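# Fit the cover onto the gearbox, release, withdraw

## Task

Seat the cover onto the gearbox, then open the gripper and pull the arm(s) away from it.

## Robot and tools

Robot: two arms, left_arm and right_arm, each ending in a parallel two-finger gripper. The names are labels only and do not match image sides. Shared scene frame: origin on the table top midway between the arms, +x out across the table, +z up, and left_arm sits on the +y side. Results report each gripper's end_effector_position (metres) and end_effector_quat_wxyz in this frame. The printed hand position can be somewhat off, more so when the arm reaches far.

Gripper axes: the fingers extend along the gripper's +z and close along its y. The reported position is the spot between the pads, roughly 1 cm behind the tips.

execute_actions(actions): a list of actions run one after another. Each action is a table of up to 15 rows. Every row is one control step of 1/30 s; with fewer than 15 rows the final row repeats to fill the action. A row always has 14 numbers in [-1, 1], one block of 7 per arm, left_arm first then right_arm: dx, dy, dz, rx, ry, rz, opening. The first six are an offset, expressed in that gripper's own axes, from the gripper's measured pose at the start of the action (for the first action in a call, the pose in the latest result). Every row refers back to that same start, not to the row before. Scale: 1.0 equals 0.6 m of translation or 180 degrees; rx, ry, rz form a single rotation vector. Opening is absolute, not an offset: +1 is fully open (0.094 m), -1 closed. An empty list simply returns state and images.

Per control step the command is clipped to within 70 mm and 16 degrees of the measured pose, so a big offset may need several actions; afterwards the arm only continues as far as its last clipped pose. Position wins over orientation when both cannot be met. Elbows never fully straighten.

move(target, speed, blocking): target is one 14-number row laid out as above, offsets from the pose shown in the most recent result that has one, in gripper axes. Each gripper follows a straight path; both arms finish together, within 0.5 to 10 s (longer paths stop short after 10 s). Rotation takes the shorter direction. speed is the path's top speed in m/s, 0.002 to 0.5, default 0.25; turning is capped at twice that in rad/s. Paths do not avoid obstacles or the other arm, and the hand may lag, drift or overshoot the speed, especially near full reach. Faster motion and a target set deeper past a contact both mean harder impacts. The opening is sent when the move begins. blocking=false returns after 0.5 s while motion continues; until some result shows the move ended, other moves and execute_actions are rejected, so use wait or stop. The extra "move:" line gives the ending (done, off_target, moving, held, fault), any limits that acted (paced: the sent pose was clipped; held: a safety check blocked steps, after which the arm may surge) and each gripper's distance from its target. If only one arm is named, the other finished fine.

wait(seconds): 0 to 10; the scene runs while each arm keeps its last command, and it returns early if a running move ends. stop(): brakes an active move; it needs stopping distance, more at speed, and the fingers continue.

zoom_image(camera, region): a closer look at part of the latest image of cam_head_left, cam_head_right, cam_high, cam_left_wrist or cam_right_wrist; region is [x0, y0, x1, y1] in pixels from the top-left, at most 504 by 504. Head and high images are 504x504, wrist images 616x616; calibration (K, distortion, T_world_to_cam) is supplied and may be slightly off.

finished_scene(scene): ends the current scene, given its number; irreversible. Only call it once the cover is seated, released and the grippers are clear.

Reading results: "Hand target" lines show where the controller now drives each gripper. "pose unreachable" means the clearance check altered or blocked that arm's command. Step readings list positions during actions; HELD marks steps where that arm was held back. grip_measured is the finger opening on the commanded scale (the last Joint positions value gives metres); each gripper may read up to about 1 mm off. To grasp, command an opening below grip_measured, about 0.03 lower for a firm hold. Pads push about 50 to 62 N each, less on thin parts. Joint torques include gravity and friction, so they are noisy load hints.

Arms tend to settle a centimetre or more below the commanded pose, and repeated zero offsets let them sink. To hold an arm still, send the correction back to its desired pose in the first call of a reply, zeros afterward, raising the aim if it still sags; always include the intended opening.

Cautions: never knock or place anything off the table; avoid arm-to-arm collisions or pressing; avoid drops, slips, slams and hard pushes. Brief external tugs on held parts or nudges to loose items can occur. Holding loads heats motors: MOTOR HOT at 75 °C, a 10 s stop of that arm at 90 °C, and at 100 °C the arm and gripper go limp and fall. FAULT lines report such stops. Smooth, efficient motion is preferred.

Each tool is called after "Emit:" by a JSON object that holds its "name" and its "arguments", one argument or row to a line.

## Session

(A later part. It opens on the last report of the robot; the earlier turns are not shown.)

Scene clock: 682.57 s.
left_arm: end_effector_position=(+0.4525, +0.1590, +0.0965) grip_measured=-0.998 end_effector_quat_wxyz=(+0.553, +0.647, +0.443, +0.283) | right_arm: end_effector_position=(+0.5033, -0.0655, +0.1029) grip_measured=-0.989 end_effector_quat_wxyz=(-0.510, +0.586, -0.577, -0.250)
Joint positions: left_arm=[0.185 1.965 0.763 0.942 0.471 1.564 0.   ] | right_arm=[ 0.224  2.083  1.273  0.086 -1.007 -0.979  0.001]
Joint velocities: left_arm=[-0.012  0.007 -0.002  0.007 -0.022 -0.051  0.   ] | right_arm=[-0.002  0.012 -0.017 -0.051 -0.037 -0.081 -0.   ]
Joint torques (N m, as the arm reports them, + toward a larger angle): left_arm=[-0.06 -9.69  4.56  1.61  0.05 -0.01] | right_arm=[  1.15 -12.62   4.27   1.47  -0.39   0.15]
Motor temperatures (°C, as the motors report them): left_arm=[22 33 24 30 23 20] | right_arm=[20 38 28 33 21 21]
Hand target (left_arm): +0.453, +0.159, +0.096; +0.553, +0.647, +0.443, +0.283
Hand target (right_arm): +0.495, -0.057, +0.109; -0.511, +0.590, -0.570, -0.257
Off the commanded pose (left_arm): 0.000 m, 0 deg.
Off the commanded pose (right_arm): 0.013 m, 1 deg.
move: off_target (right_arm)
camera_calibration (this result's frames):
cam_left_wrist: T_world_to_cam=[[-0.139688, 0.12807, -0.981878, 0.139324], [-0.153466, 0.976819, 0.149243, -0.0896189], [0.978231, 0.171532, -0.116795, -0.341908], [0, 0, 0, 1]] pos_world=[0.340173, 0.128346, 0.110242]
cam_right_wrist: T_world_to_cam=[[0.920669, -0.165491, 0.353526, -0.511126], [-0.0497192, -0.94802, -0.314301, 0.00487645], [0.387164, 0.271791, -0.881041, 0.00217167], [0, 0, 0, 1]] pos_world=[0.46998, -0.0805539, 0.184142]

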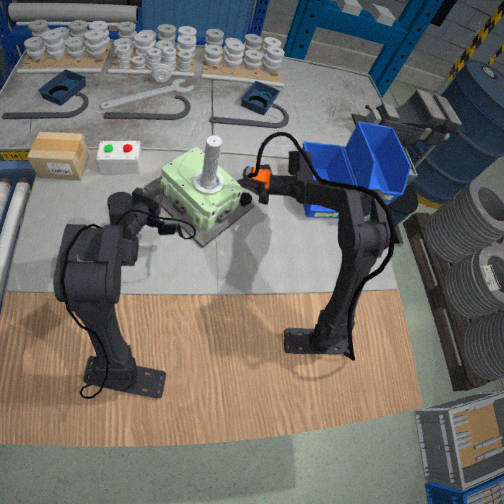

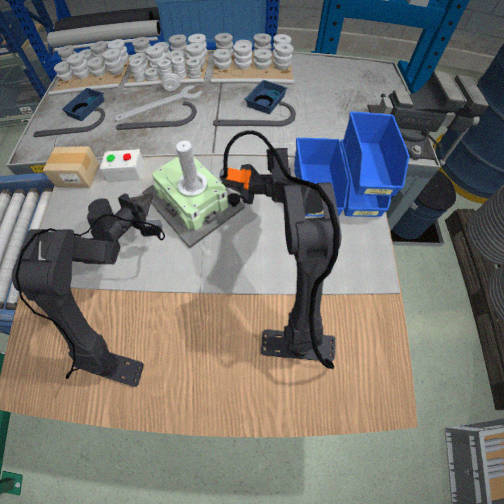

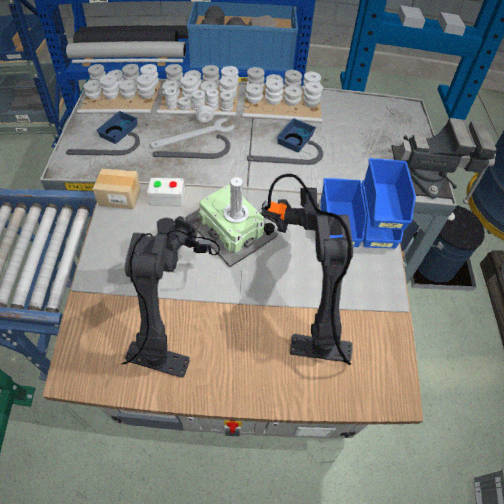

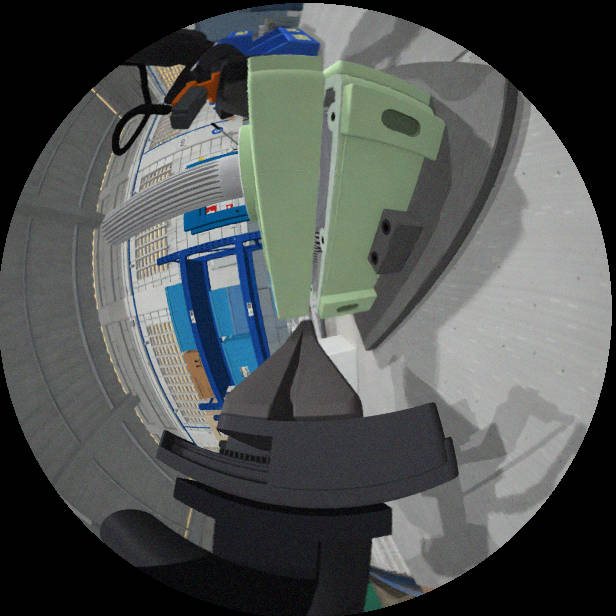

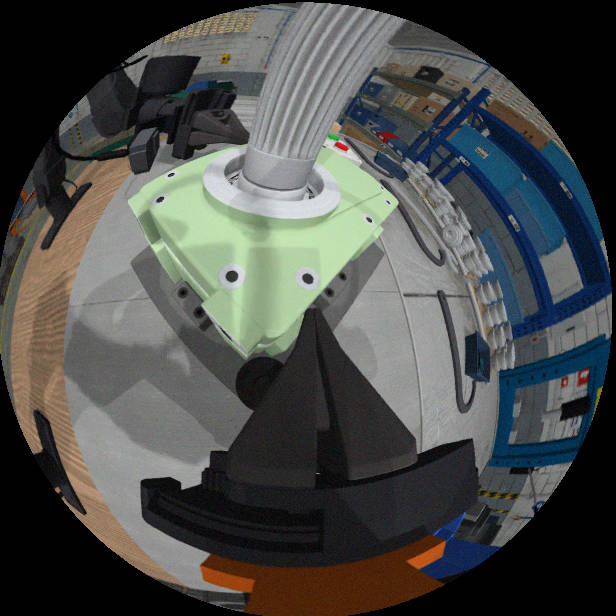

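Emit:
{"name": "move", "arguments": {
  "target": [-0.178,-0.01,-0.058,0,0,0,-1,0.01,-0.03,-0.02,0,0,0,-1],
  "speed": 0.08
}}

Emit:
{"name": "move", "arguments": {
  "target": [-0.015,0.025,0.08,0,0,0,-1,0,0,0,0,0,0,-1],
  "speed": 0.015
}}

Emit:
{"name": "move", "arguments": {
  "target": [0,0.01,-0.07,0,0,0,-1,0,0,0,0,0,0,-1],
  "speed": 0.05
}}

Scene clock: 691.27 s.
left_arm: end_effector_position=(+0.3748, +0.0827, +0.0950) grip_measured=-0.998 end_effector_quat_wxyz=(+0.536, +0.661, +0.446, +0.277) | right_arm: end_effector_position=(+0.5150, -0.0786, +0.1055) grip_measured=-0.989 end_effector_quat_wxyz=(-0.512, +0.588, -0.578, -0.241)
Joint positions: left_arm=[-0.108  1.761  0.503  0.975  0.187  1.508  0.   ] | right_arm=[ 0.193  2.104  1.331  0.02  -1.016 -1.026  0.001]
Joint velocities: left_arm=[ 0.007  0.002  0.012 -0.051 -0.022  0.007  0.001] | right_arm=[-0.002 -0.012 -0.002  0.066 -0.007 -0.037  0.   ]
Joint torques (N m, as the arm reports them, + toward a larger angle): left_arm=[-0.64 -9.81  3.85  1.91 -0.1  -0.19] | right_arm=[-0.83 -9.9   7.3   1.09 -0.59 -0.02]
Motor temperatures (°C, as the motors report them): left_arm=[22 33 24 30 23 20] | right_arm=[20 39 28 33 21 21]
Hand target (left_arm): +0.374, +0.081, +0.109; +0.552, +0.648, +0.442, +0.283
Hand target (right_arm): +0.518, -0.082, +0.107; -0.511, +0.586, -0.578, -0.249
Off the commanded pose (left_arm): 0.017 m, 3 deg.
Off the commanded pose (right_arm): 0.005 m, 1 deg.
move: off_target (left_arm)
camera_calibration (this result's frames):
cam_left_wrist: T_world_to_cam=[[-0.173416, 0.158731, -0.971973, 0.145904], [-0.142826, 0.972439, 0.184289, -0.0337584], [0.974437, 0.170781, -0.145965, -0.248671], [0, 0, 0, 1]] pos_world=[0.262794, 0.0521369, 0.111739]
cam_right_wrist: T_world_to_cam=[[0.915117, -0.168284, 0.366389, -0.523711], [-0.0530088, -0.951059, -0.304428, -0.00570301], [0.399688, 0.259165, -0.879252, -0.00413377], [0, 0, 0, 1]] pos_world=[0.480607, -0.0924847, 0.186511]

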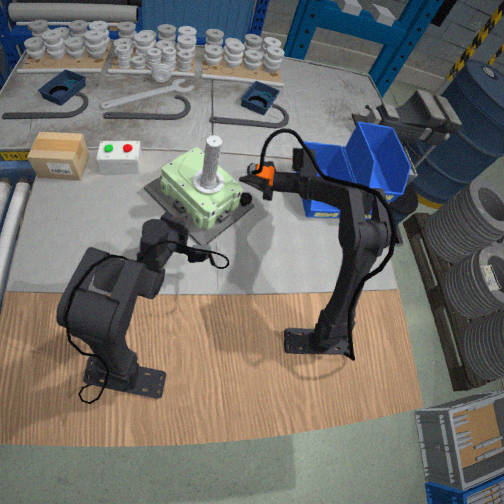

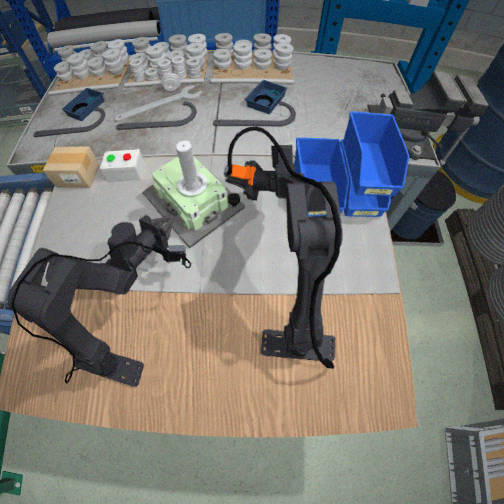

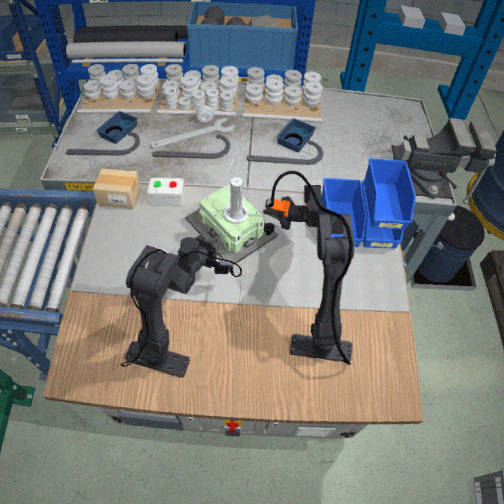

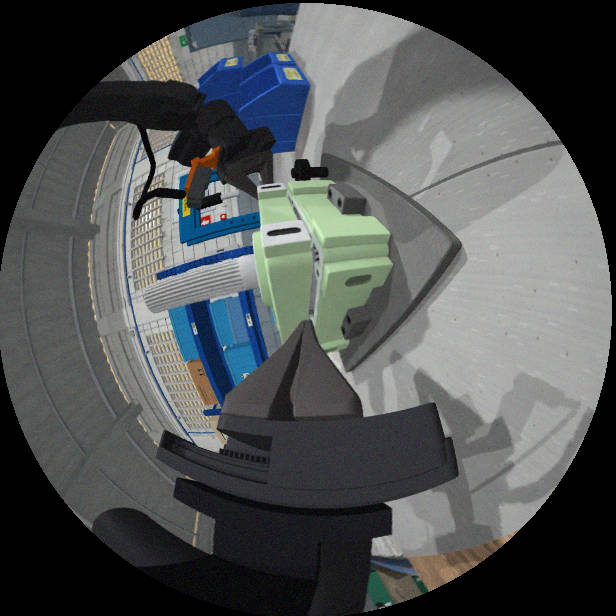

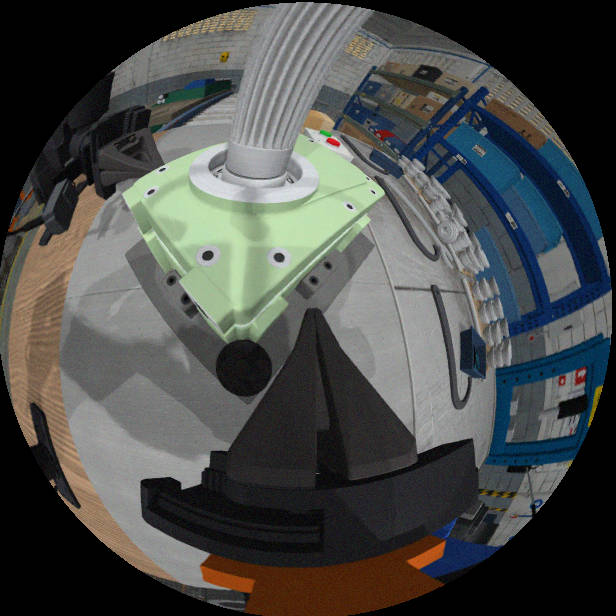

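Scene clock: 694.90 s.
left_arm: end_effector_position=(+0.4041, +0.0711, +0.0874) grip_measured=-0.998 end_effector_quat_wxyz=(+0.518, +0.665, +0.458, +0.282) | right_arm: end_effector_position=(+0.5150, -0.0785, +0.1056) grip_measured=-0.989 end_effector_quat_wxyz=(-0.512, +0.588, -0.578, -0.242)
Joint positions: left_arm=[-0.133  1.855  0.638  0.906  0.132  1.508  0.   ] | right_arm=[ 0.193  2.104  1.331  0.02  -1.017 -1.026  0.001]
Joint velocities: left_arm=[-0.002 -0.022 -0.007  0.007 -0.007 -0.007 -0.   ] | right_arm=[ 0.007  0.002 -0.022 -0.022 -0.037 -0.051 -0.001]
Joint torques (N m, as the arm reports them, + toward a larger angle): left_arm=[-2.06 -6.14  9.3   1.65  0.06 -0.15] | right_arm=[  0.01 -10.97   5.49   1.4   -0.35   0.04]
Motor temperatures (°C, as the motors report them): left_arm=[22 32 24 30 23 20] | right_arm=[20 39 28 33 21 21]
Hand target (left_arm): +0.414, +0.053, +0.098; +0.535, +0.662, +0.446, +0.277
Hand target (right_arm): +0.515, -0.079, +0.106; -0.512, +0.588, -0.578, -0.242
Off the commanded pose (left_arm): 0.024 m, 2 deg.
Off the commanded pose (right_arm): 0.000 m, 0 deg.
move: off_target (left_arm)
camera_calibration (this result's frames):
cam_left_wrist: T_world_to_cam=[[-0.199783, 0.177303, -0.963665, 0.154054], [-0.165211, 0.963316, 0.21149, -0.0096083], [0.965812, 0.20146, -0.163162, -0.273552], [0, 0, 0, 1]] pos_world=[0.29339, 0.0370515, 0.105855]
cam_right_wrist: T_world_to_cam=[[0.915173, -0.168125, 0.366324, -0.523687], [-0.0527512, -0.950995, -0.304674, -0.00576469], [0.399595, 0.259505, -0.879193, -0.00402099], [0, 0, 0, 1]] pos_world=[0.480567, -0.0924834, 0.186548]

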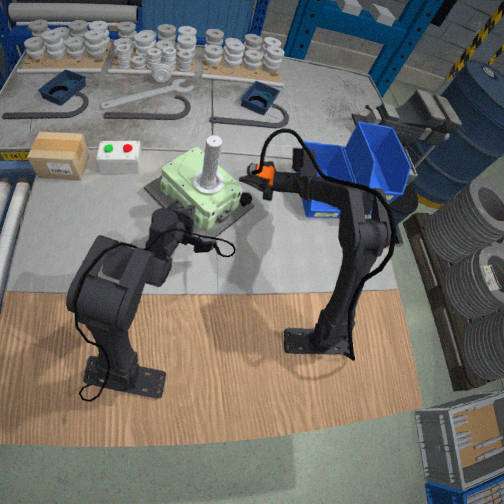

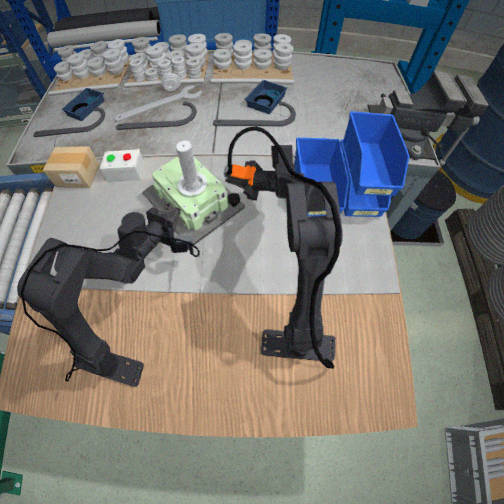

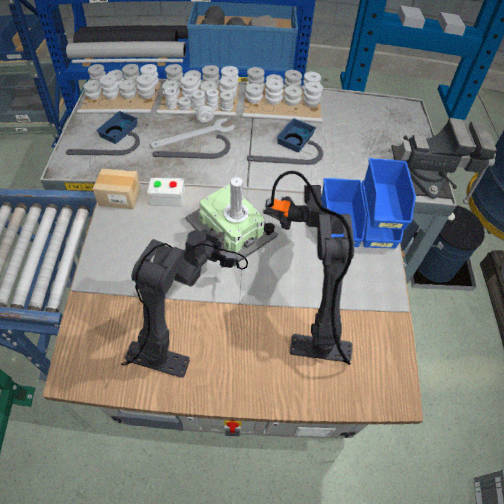

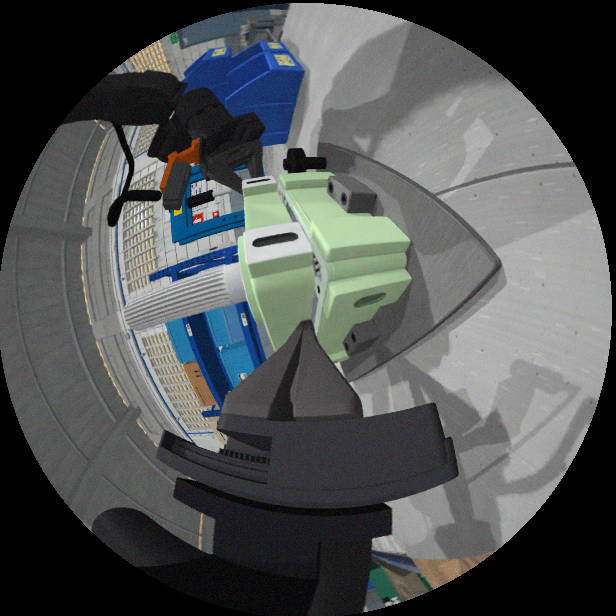

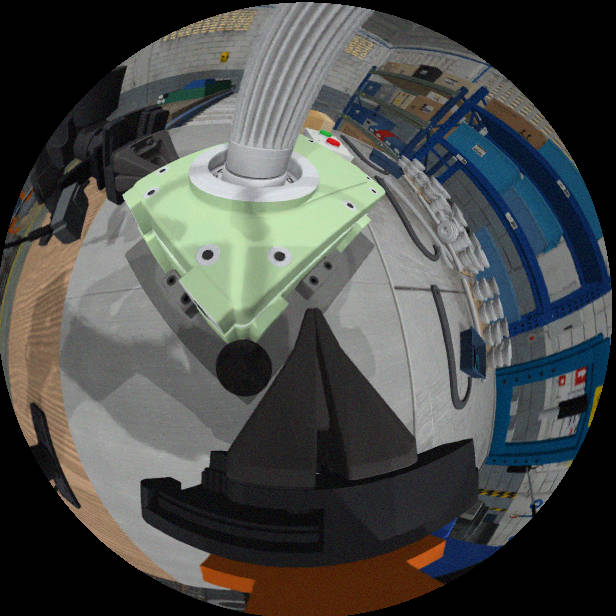

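Scene clock: 696.07 s.
left_arm: end_effector_position=(+0.3721, +0.0849, +0.1013) grip_measured=-0.998 end_effector_quat_wxyz=(+0.518, +0.665, +0.459, +0.282) | right_arm: end_effector_position=(+0.5150, -0.0785, +0.1056) grip_measured=-0.989 end_effector_quat_wxyz=(-0.512, +0.588, -0.578, -0.242)
Joint positions: left_arm=[-0.125  1.69   0.512  0.866  0.138  1.51   0.   ] | right_arm=[ 0.193  2.104  1.331  0.02  -1.017 -1.026  0.001]
Joint velocities: left_arm=[-0.022  0.002 -0.002 -0.037  0.066 -0.007 -0.001] | right_arm=[ 0.002  0.002  0.017  0.022  0.051 -0.007  0.001]
Joint torques (N m, as the arm reports them, + toward a larger angle): left_arm=[ 0.98 -9.46  4.19  1.56  0.12  0.03] | right_arm=[  0.   -10.98   5.51   1.39  -0.35   0.04]
Motor temperatures (°C, as the motors report them): left_arm=[22 32 24 30 23 20] | right_arm=[20 38 28 33 21 21]
Hand target (left_arm): +0.370, +0.088, +0.105; +0.519, +0.665, +0.458, +0.282
Hand target (right_arm): +0.515, -0.079, +0.106; -0.512, +0.588, -0.578, -0.242
Off the commanded pose (left_arm): 0.006 m, 0 deg.
Off the commanded pose (right_arm): 0.000 m, 0 deg.
move: done
camera_calibration (this result's frames):
cam_left_wrist: T_world_to_cam=[[-0.201668, 0.177344, -0.963265, 0.15927], [-0.166804, 0.962886, 0.212196, -0.0305051], [0.965146, 0.203469, -0.164602, -0.242918], [0, 0, 0, 1]] pos_world=[0.261482, 0.0505536, 0.119908]
cam_right_wrist: T_world_to_cam=[[0.915173, -0.168125, 0.366324, -0.523687], [-0.0527512, -0.950995, -0.304674, -0.00576469], [0.399595, 0.259505, -0.879193, -0.00402099], [0, 0, 0, 1]] pos_world=[0.480567, -0.0924834, 0.186548]

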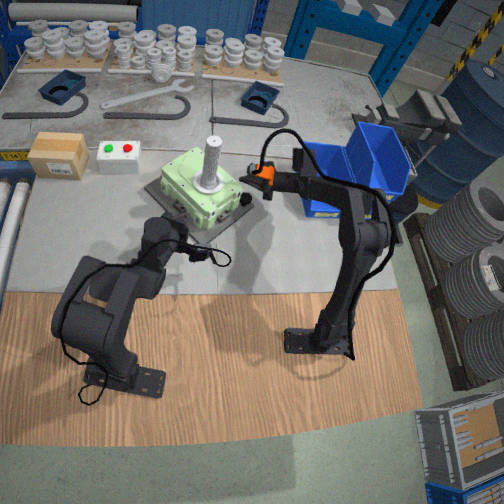

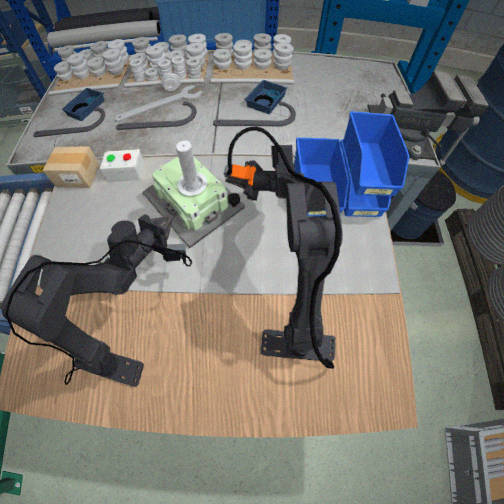

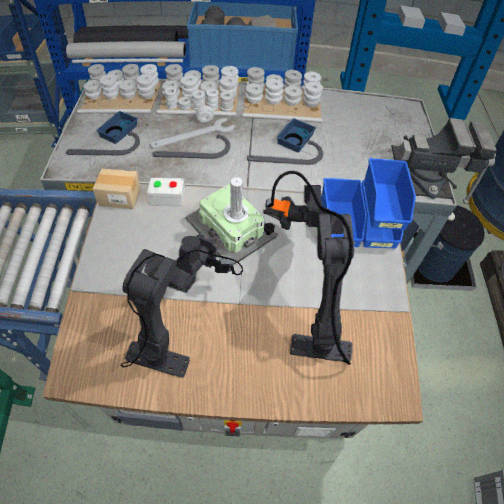

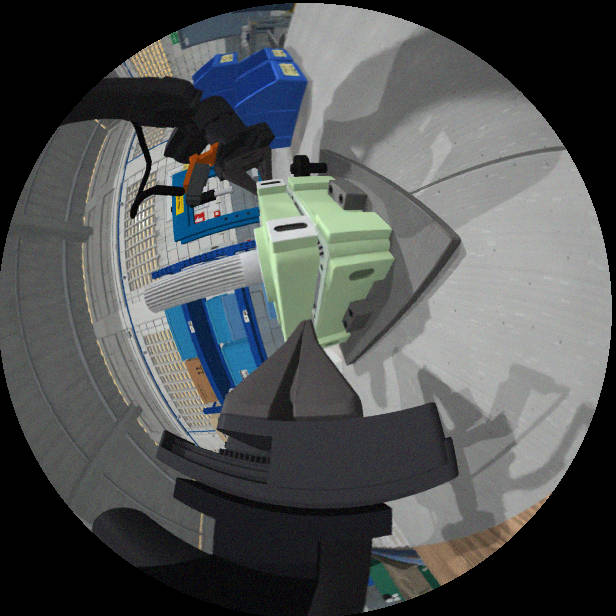

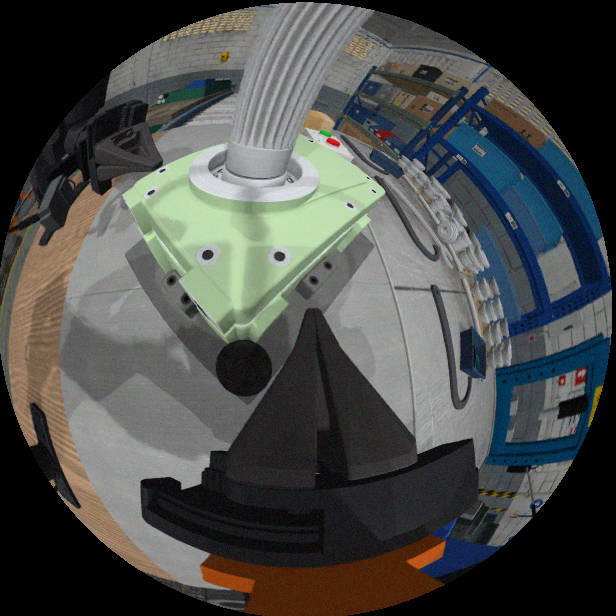

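Emit:
{"name": "execute_actions", "arguments": {
  "actions": []
}}

Scene clock: 710.63 s.
left_arm: end_effector_position=(+0.3718, +0.0849, +0.1005) grip_measured=-0.998 end_effector_quat_wxyz=(+0.517, +0.665, +0.460, +0.281) | right_arm: end_effector_position=(+0.5150, -0.0785, +0.1056) grip_measured=-0.989 end_effector_quat_wxyz=(-0.512, +0.588, -0.578, -0.242)
Joint positions: left_arm=[-0.125  1.69   0.512  0.862  0.138  1.51   0.   ] | right_arm=[ 0.193  2.104  1.331  0.02  -1.017 -1.026  0.001]
Joint velocities: left_arm=[-0.007 -0.007  0.002  0.051  0.007 -0.007  0.001] | right_arm=[ 0.012 -0.002  0.002  0.007  0.007  0.007  0.   ]
Joint torques (N m, as the arm reports them, + toward a larger angle): left_arm=[ 0.96 -9.46  4.13  1.55  0.13  0.03] | right_arm=[ -0.03 -10.93   5.47   1.4   -0.35   0.04]
Motor temperatures (°C, as the motors report them): left_arm=[22 32 24 30 23 20] | right_arm=[20 38 28 33 21 21]
Hand target (left_arm): +0.370, +0.088, +0.105; +0.519, +0.665, +0.458, +0.282
Hand target (right_arm): +0.515, -0.079, +0.106; -0.512, +0.588, -0.578, -0.242
Off the commanded pose (left_arm): 0.007 m, 0 deg.
Off the commanded pose (right_arm): 0.000 m, 0 deg.
camera_calibration (this result's frames):
cam_left_wrist: T_world_to_cam=[[-0.204775, 0.178359, -0.962422, 0.15942], [-0.165753, 0.962738, 0.213685, -0.0309304], [0.964673, 0.203282, -0.167581, -0.242294], [0, 0, 0, 1]] pos_world=[0.261252, 0.0505978, 0.119435]
cam_right_wrist: T_world_to_cam=[[0.915173, -0.168125, 0.366324, -0.523687], [-0.0527512, -0.950995, -0.304674, -0.00576469], [0.399595, 0.259505, -0.879193, -0.00402099], [0, 0, 0, 1]] pos_world=[0.480567, -0.0924834, 0.186548]

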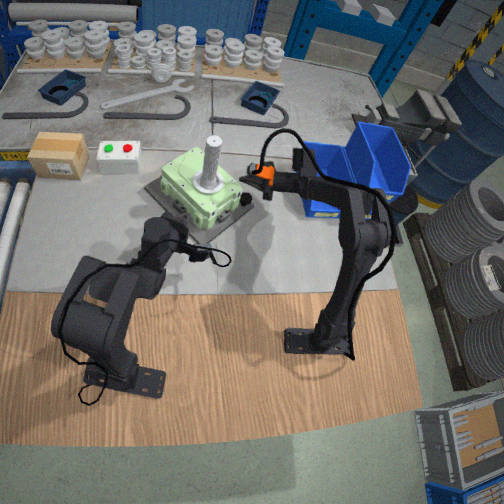

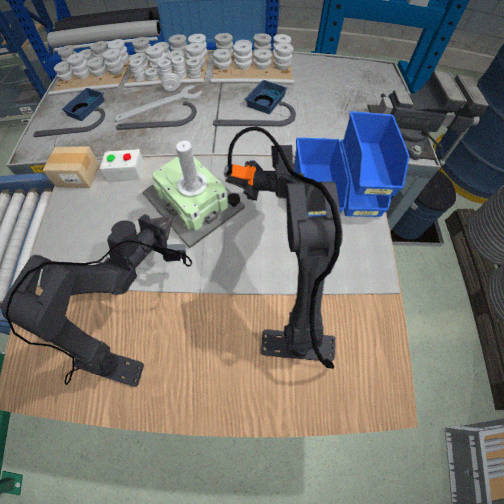

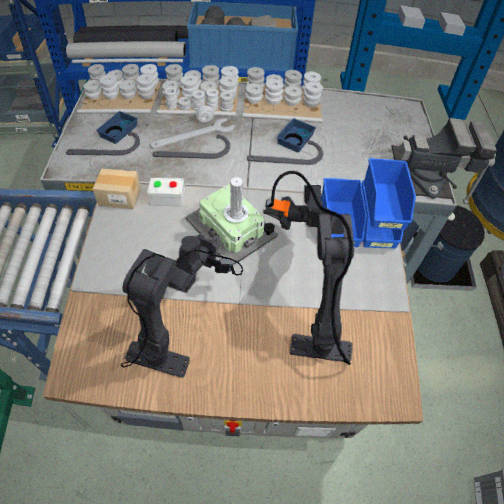

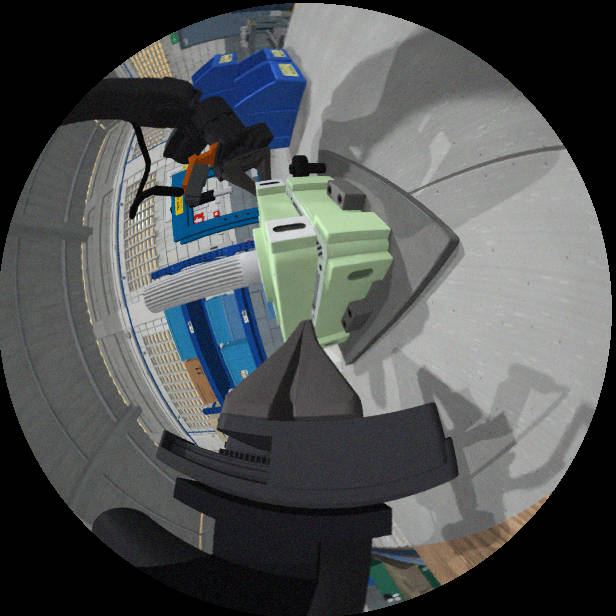

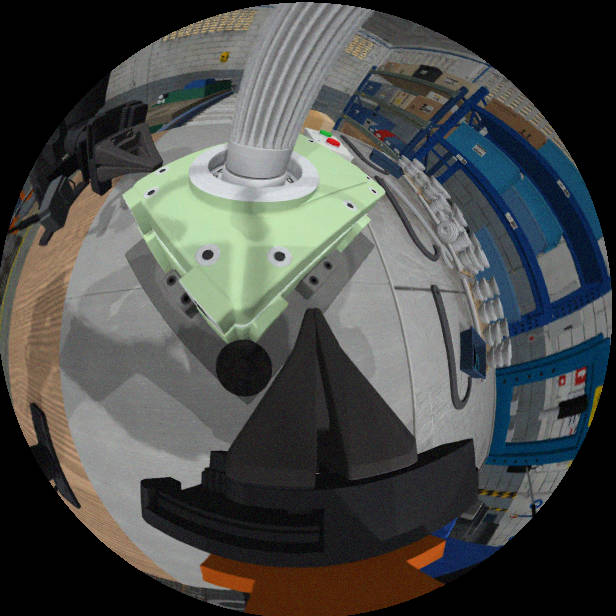

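Emit:
{"name": "zoom_image", "arguments": {
  "camera": "cam_left_wrist",
  "region": [220, 150, 420, 350]
}}

Emit:
{"name": "zoom_image", "arguments": {
  "camera": "cam_head_left",
  "region": [130, 120, 280, 270]
}}

Region (220, 150, 420, 350) of cam_left_wrist's 616x616 image, scaled by 2.520, with more detail than that image has.

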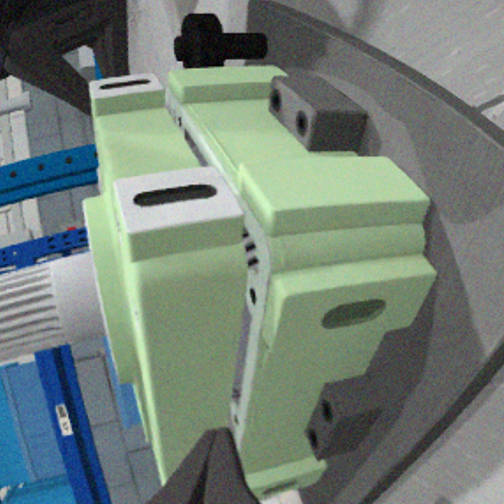

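Region (130, 120, 280, 270) of cam_head_left's 504x504 image, scaled by 3.360, with more detail than that image has.

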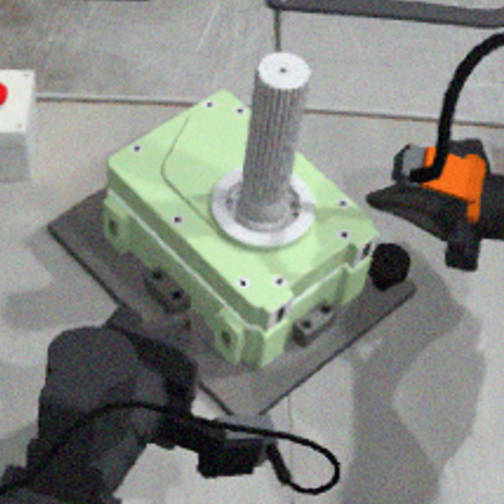

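Emit:
{"name": "move", "arguments": {
  "target": [0.257,0.06,0.077,0,-0.1,0,-1,0,0,-0.05,0,0,0,-1],
  "speed": 0.15
}}

Emit:
{"name": "move", "arguments": {
  "target": [0,0.055,0.17,0,0,0,-1,0,0,0,0,0,0,-1],
  "speed": 0.08
}}

Scene clock: 724.40 s.
left_arm: end_effector_position=(+0.4843, +0.2033, +0.1033) grip_measured=-0.998 end_effector_quat_wxyz=(+0.580, +0.698, +0.380, +0.178) | right_arm: end_effector_position=(+0.5128, -0.1014, +0.1109) grip_measured=-0.989 end_effector_quat_wxyz=(-0.512, +0.592, -0.578, -0.232)
Joint positions: left_arm=[0.391 2.087 1.123 0.513 0.918 1.737 0.   ] | right_arm=[ 0.143  2.077  1.331 -0.063 -1.038 -1.107  0.001]
Joint velocities: left_arm=[ 0.007 -0.007  0.002  0.007 -0.051 -0.022  0.001] | right_arm=[ 0.007 -0.002 -0.007  0.007  0.022 -0.022  0.001]
Joint torques (N m, as the arm reports them, + toward a larger angle): left_arm=[  0.18 -11.48   7.17   1.17   0.41   0.02] | right_arm=[ -0.69 -12.63   4.63   1.02  -0.58  -0.04]
Motor temperatures (°C, as the motors report them): left_arm=[22 32 24 30 23 20] | right_arm=[20 38 28 32 21 21]
Hand target (left_arm): +0.486, +0.203, +0.108; +0.583, +0.700, +0.374, +0.173
Hand target (right_arm): +0.506, -0.105, +0.116; -0.512, +0.588, -0.578, -0.241
Off the commanded pose (left_arm): 0.003 m, 1 deg.
Off the commanded pose (right_arm): 0.010 m, 1 deg.
move: done
camera_calibration (this result's frames):
cam_left_wrist: T_world_to_cam=[[-0.176882, 0.133518, -0.975134, 0.160962], [0.111324, 0.987112, 0.114965, -0.255836], [0.977916, -0.0882204, -0.189466, -0.31932], [0, 0, 0, 1]] pos_world=[0.36922, 0.202877, 0.125872]
cam_right_wrist: T_world_to_cam=[[0.908792, -0.168876, 0.381547, -0.525938], [-0.0547695, -0.954803, -0.292151, -0.0267638], [0.413639, 0.244608, -0.876966, -0.001482], [0, 0, 0, 1]] pos_world=[0.477115, -0.11401, 0.191551]

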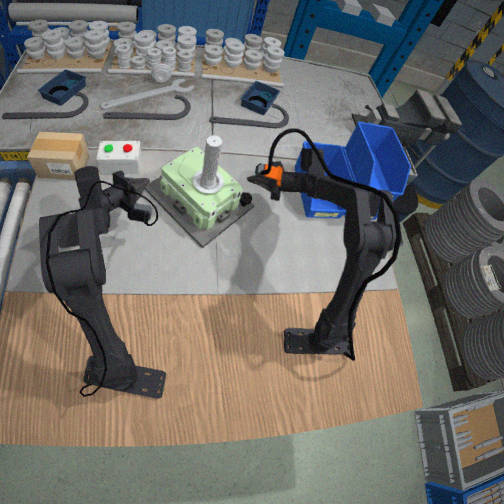

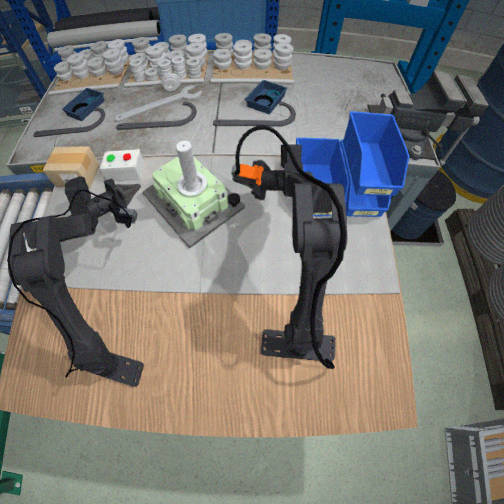

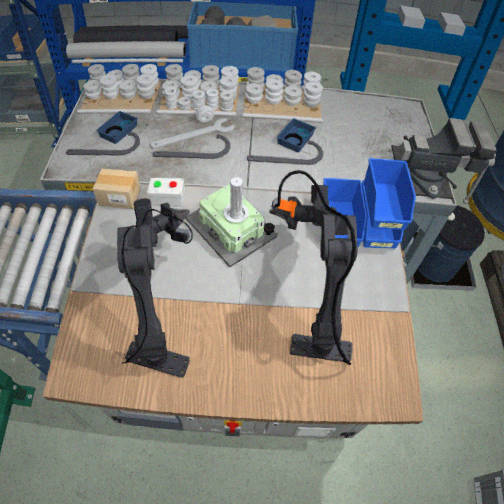

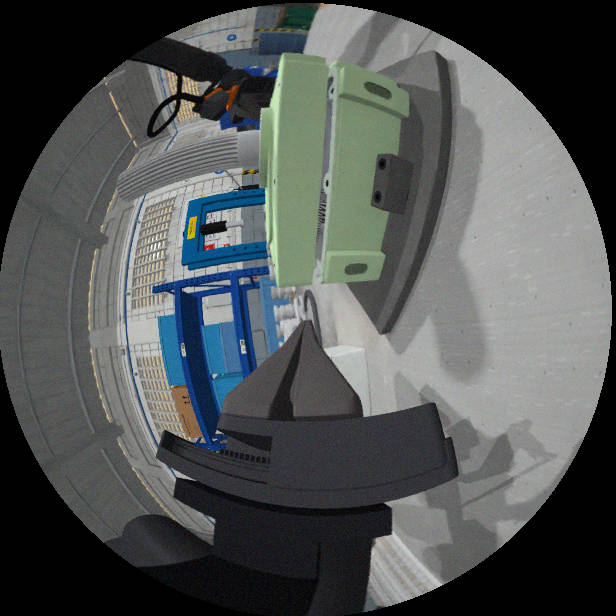

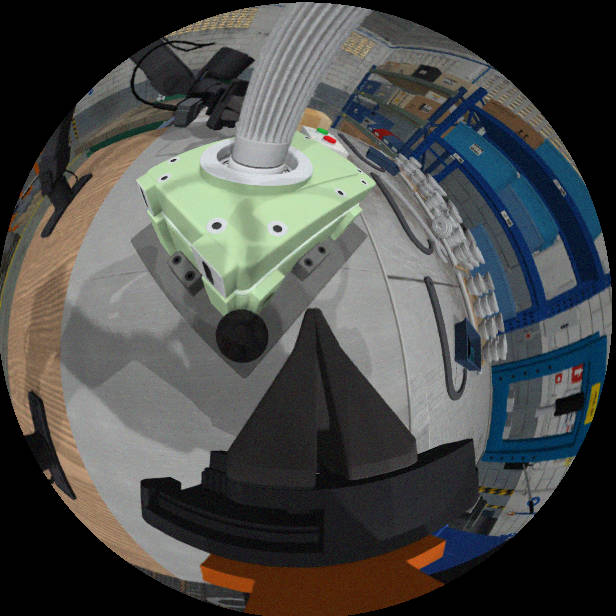

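Scene clock: 726.07 s.
left_arm: end_effector_position=(+0.5682, +0.1566, +0.1016) grip_measured=-0.998 end_effector_quat_wxyz=(+0.569, +0.695, +0.390, +0.203) | right_arm: end_effector_position=(+0.5128, -0.1014, +0.1109) grip_measured=-0.989 end_effector_quat_wxyz=(-0.512, +0.592, -0.578, -0.232)
Joint positions: left_arm=[0.246 2.305 1.48  0.455 0.73  1.657 0.   ] | right_arm=[ 0.143  2.077  1.331 -0.063 -1.038 -1.107  0.001]
Joint velocities: left_arm=[-0.007  0.017  0.002 -0.037 -0.037 -0.051  0.   ] | right_arm=[-0.012 -0.007  0.007  0.022  0.007 -0.022  0.   ]
Joint torques (N m, as the arm reports them, + toward a larger angle): left_arm=[ -2.48 -14.04   7.52   1.25   0.41  -0.2 ] | right_arm=[  0.01 -10.75   5.49   1.33  -0.38   0.04]
Motor temperatures (°C, as the motors report them): left_arm=[22 33 24 30 23 20] | right_arm=[20 38 28 32 21 21]
Hand target (left_arm): +0.565, +0.134, +0.107; +0.579, +0.699, +0.380, +0.178
Hand target (right_arm): +0.513, -0.101, +0.111; -0.512, +0.592, -0.578, -0.232
Off the commanded pose (left_arm): 0.024 m, 3 deg.
Off the commanded pose (right_arm): 0.000 m, 0 deg.
move: off_target (left_arm)
camera_calibration (this result's frames):
cam_left_wrist: T_world_to_cam=[[-0.166261, 0.151789, -0.974329, 0.171401], [0.0600862, 0.987805, 0.143635, -0.192742], [0.984249, -0.0346628, -0.173354, -0.419382], [0, 0, 0, 1]] pos_world=[0.452855, 0.149838, 0.121984]
cam_right_wrist: T_world_to_cam=[[0.908792, -0.168876, 0.381547, -0.525938], [-0.0547695, -0.954803, -0.292151, -0.0267638], [0.413639, 0.244608, -0.876966, -0.001482], [0, 0, 0, 1]] pos_world=[0.477115, -0.11401, 0.191551]

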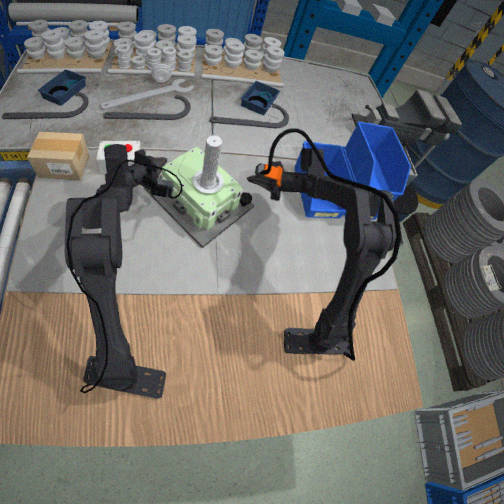

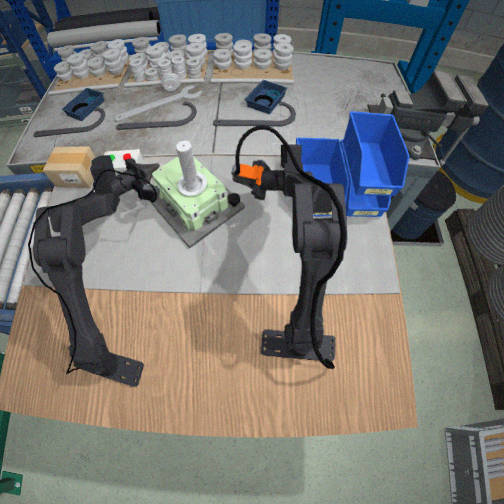

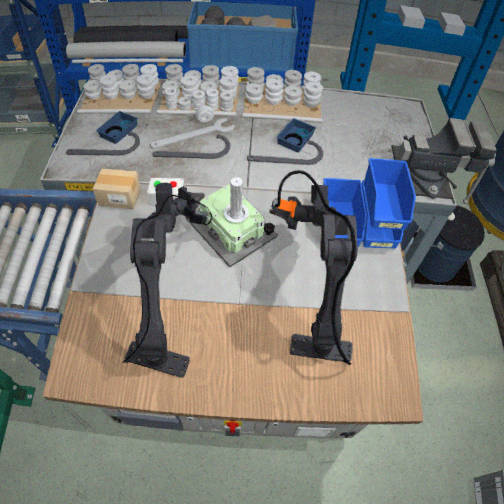

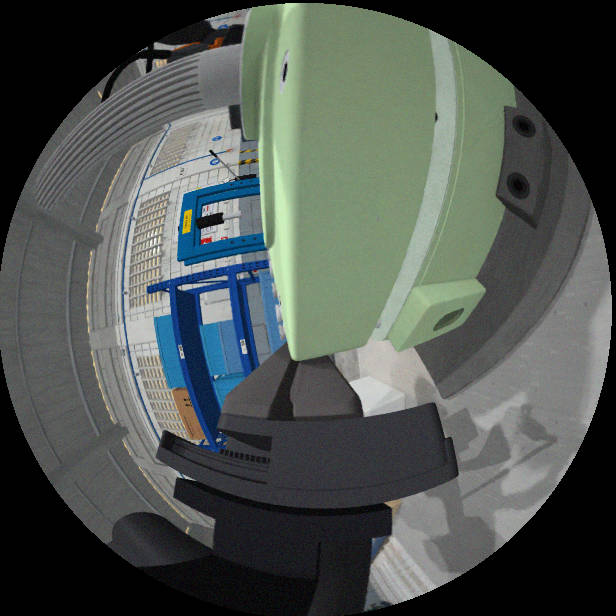

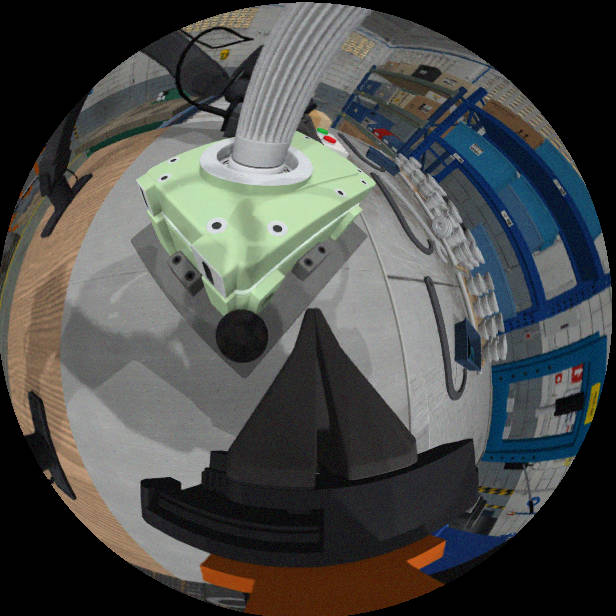

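Emit:
{"name": "move", "arguments": {
  "target": [0.02,0.09,-0.03,0,0,0,-1,-0.06,-0.02,-0.02,0,0,0,-1],
  "speed": 0.1
}}

Scene clock: 731.83 s.
left_arm: end_effector_position=(+0.5782, +0.1710, +0.1352) grip_measured=-0.998 end_effector_quat_wxyz=(+0.562, +0.696, +0.400, +0.197) | right_arm: end_effector_position=(+0.5124, -0.1020, +0.1385) grip_measured=-0.989 end_effector_quat_wxyz=(-0.511, +0.590, -0.581, -0.231)
Joint positions: left_arm=[0.273 2.272 1.6   0.267 0.745 1.669 0.   ] | right_arm=[ 0.143  2.027  1.377 -0.158 -1.032 -1.1    0.001]
Joint velocities: left_arm=[-0.002  0.007  0.007  0.007 -0.095 -0.022  0.   ] | right_arm=[-0.002  0.002  0.017 -0.081  0.051  0.007 -0.   ]
Joint torques (N m, as the arm reports them, + toward a larger angle): left_arm=[  0.67 -16.46   7.63   1.26   0.35   0.04] | right_arm=[  0.5  -11.85   7.46   1.    -0.38   0.09]
Motor temperatures (°C, as the motors report them): left_arm=[22 34 24 30 23 20] | right_arm=[20 38 28 32 21 21]
Hand target (left_arm): +0.579, +0.174, +0.156; +0.569, +0.695, +0.390, +0.204
Hand target (right_arm): +0.512, -0.098, +0.151; -0.513, +0.591, -0.578, -0.231
Off the commanded pose (left_arm): 0.021 m, 2 deg.
Off the commanded pose (right_arm): 0.013 m, 0 deg.
move: off_target (left_arm, right_arm)
camera_calibration (this result's frames):
cam_left_wrist: T_world_to_cam=[[-0.193824, 0.151104, -0.96933, 0.219039], [0.0552823, 0.988179, 0.142988, -0.209646], [0.979478, -0.0258723, -0.199886, -0.418142], [0, 0, 0, 1]] pos_world=[0.463606, 0.163252, 0.158718]
cam_right_wrist: T_world_to_cam=[[0.909416, -0.174236, 0.377629, -0.536577], [-0.0624516, -0.954926, -0.2902, -0.0155833], [0.411171, 0.24033, -0.879307, 0.0241101], [0, 0, 0, 1]] pos_world=[0.477086, -0.114166, 0.219305]

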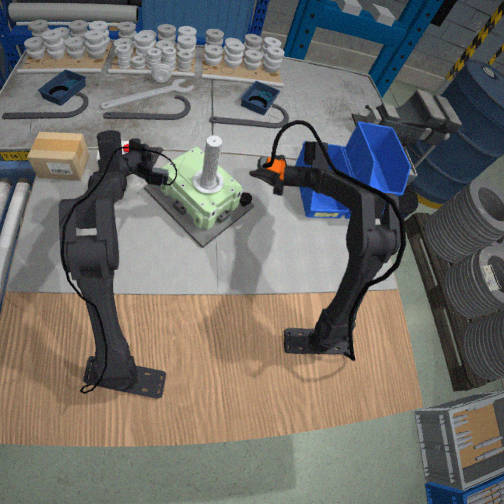

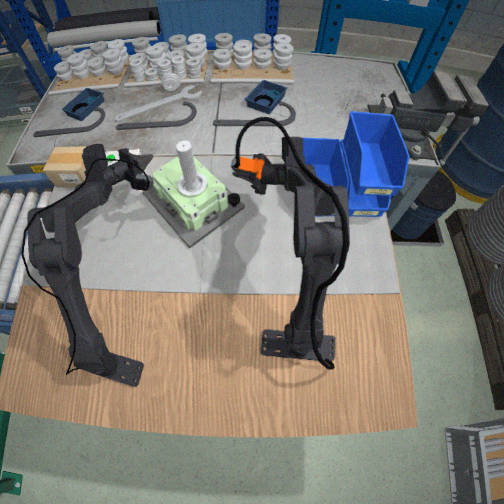

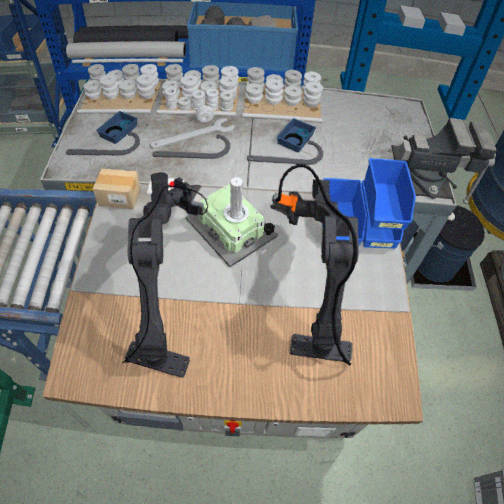

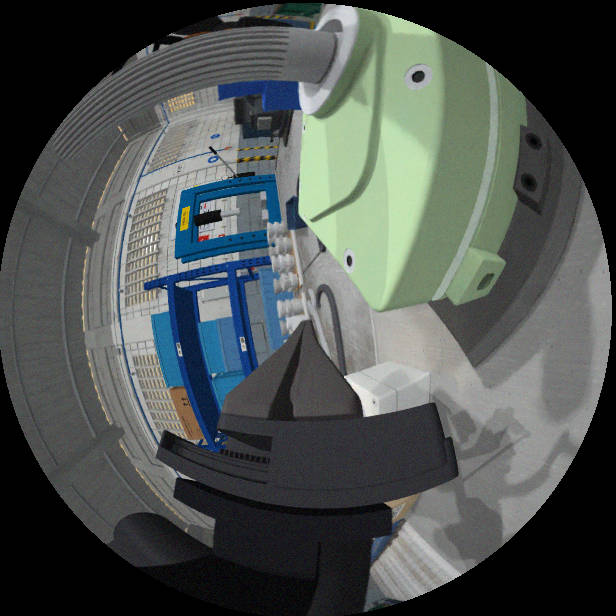

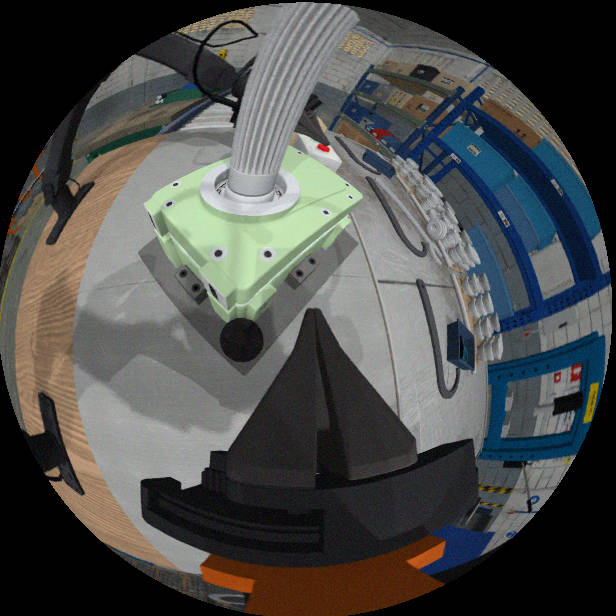

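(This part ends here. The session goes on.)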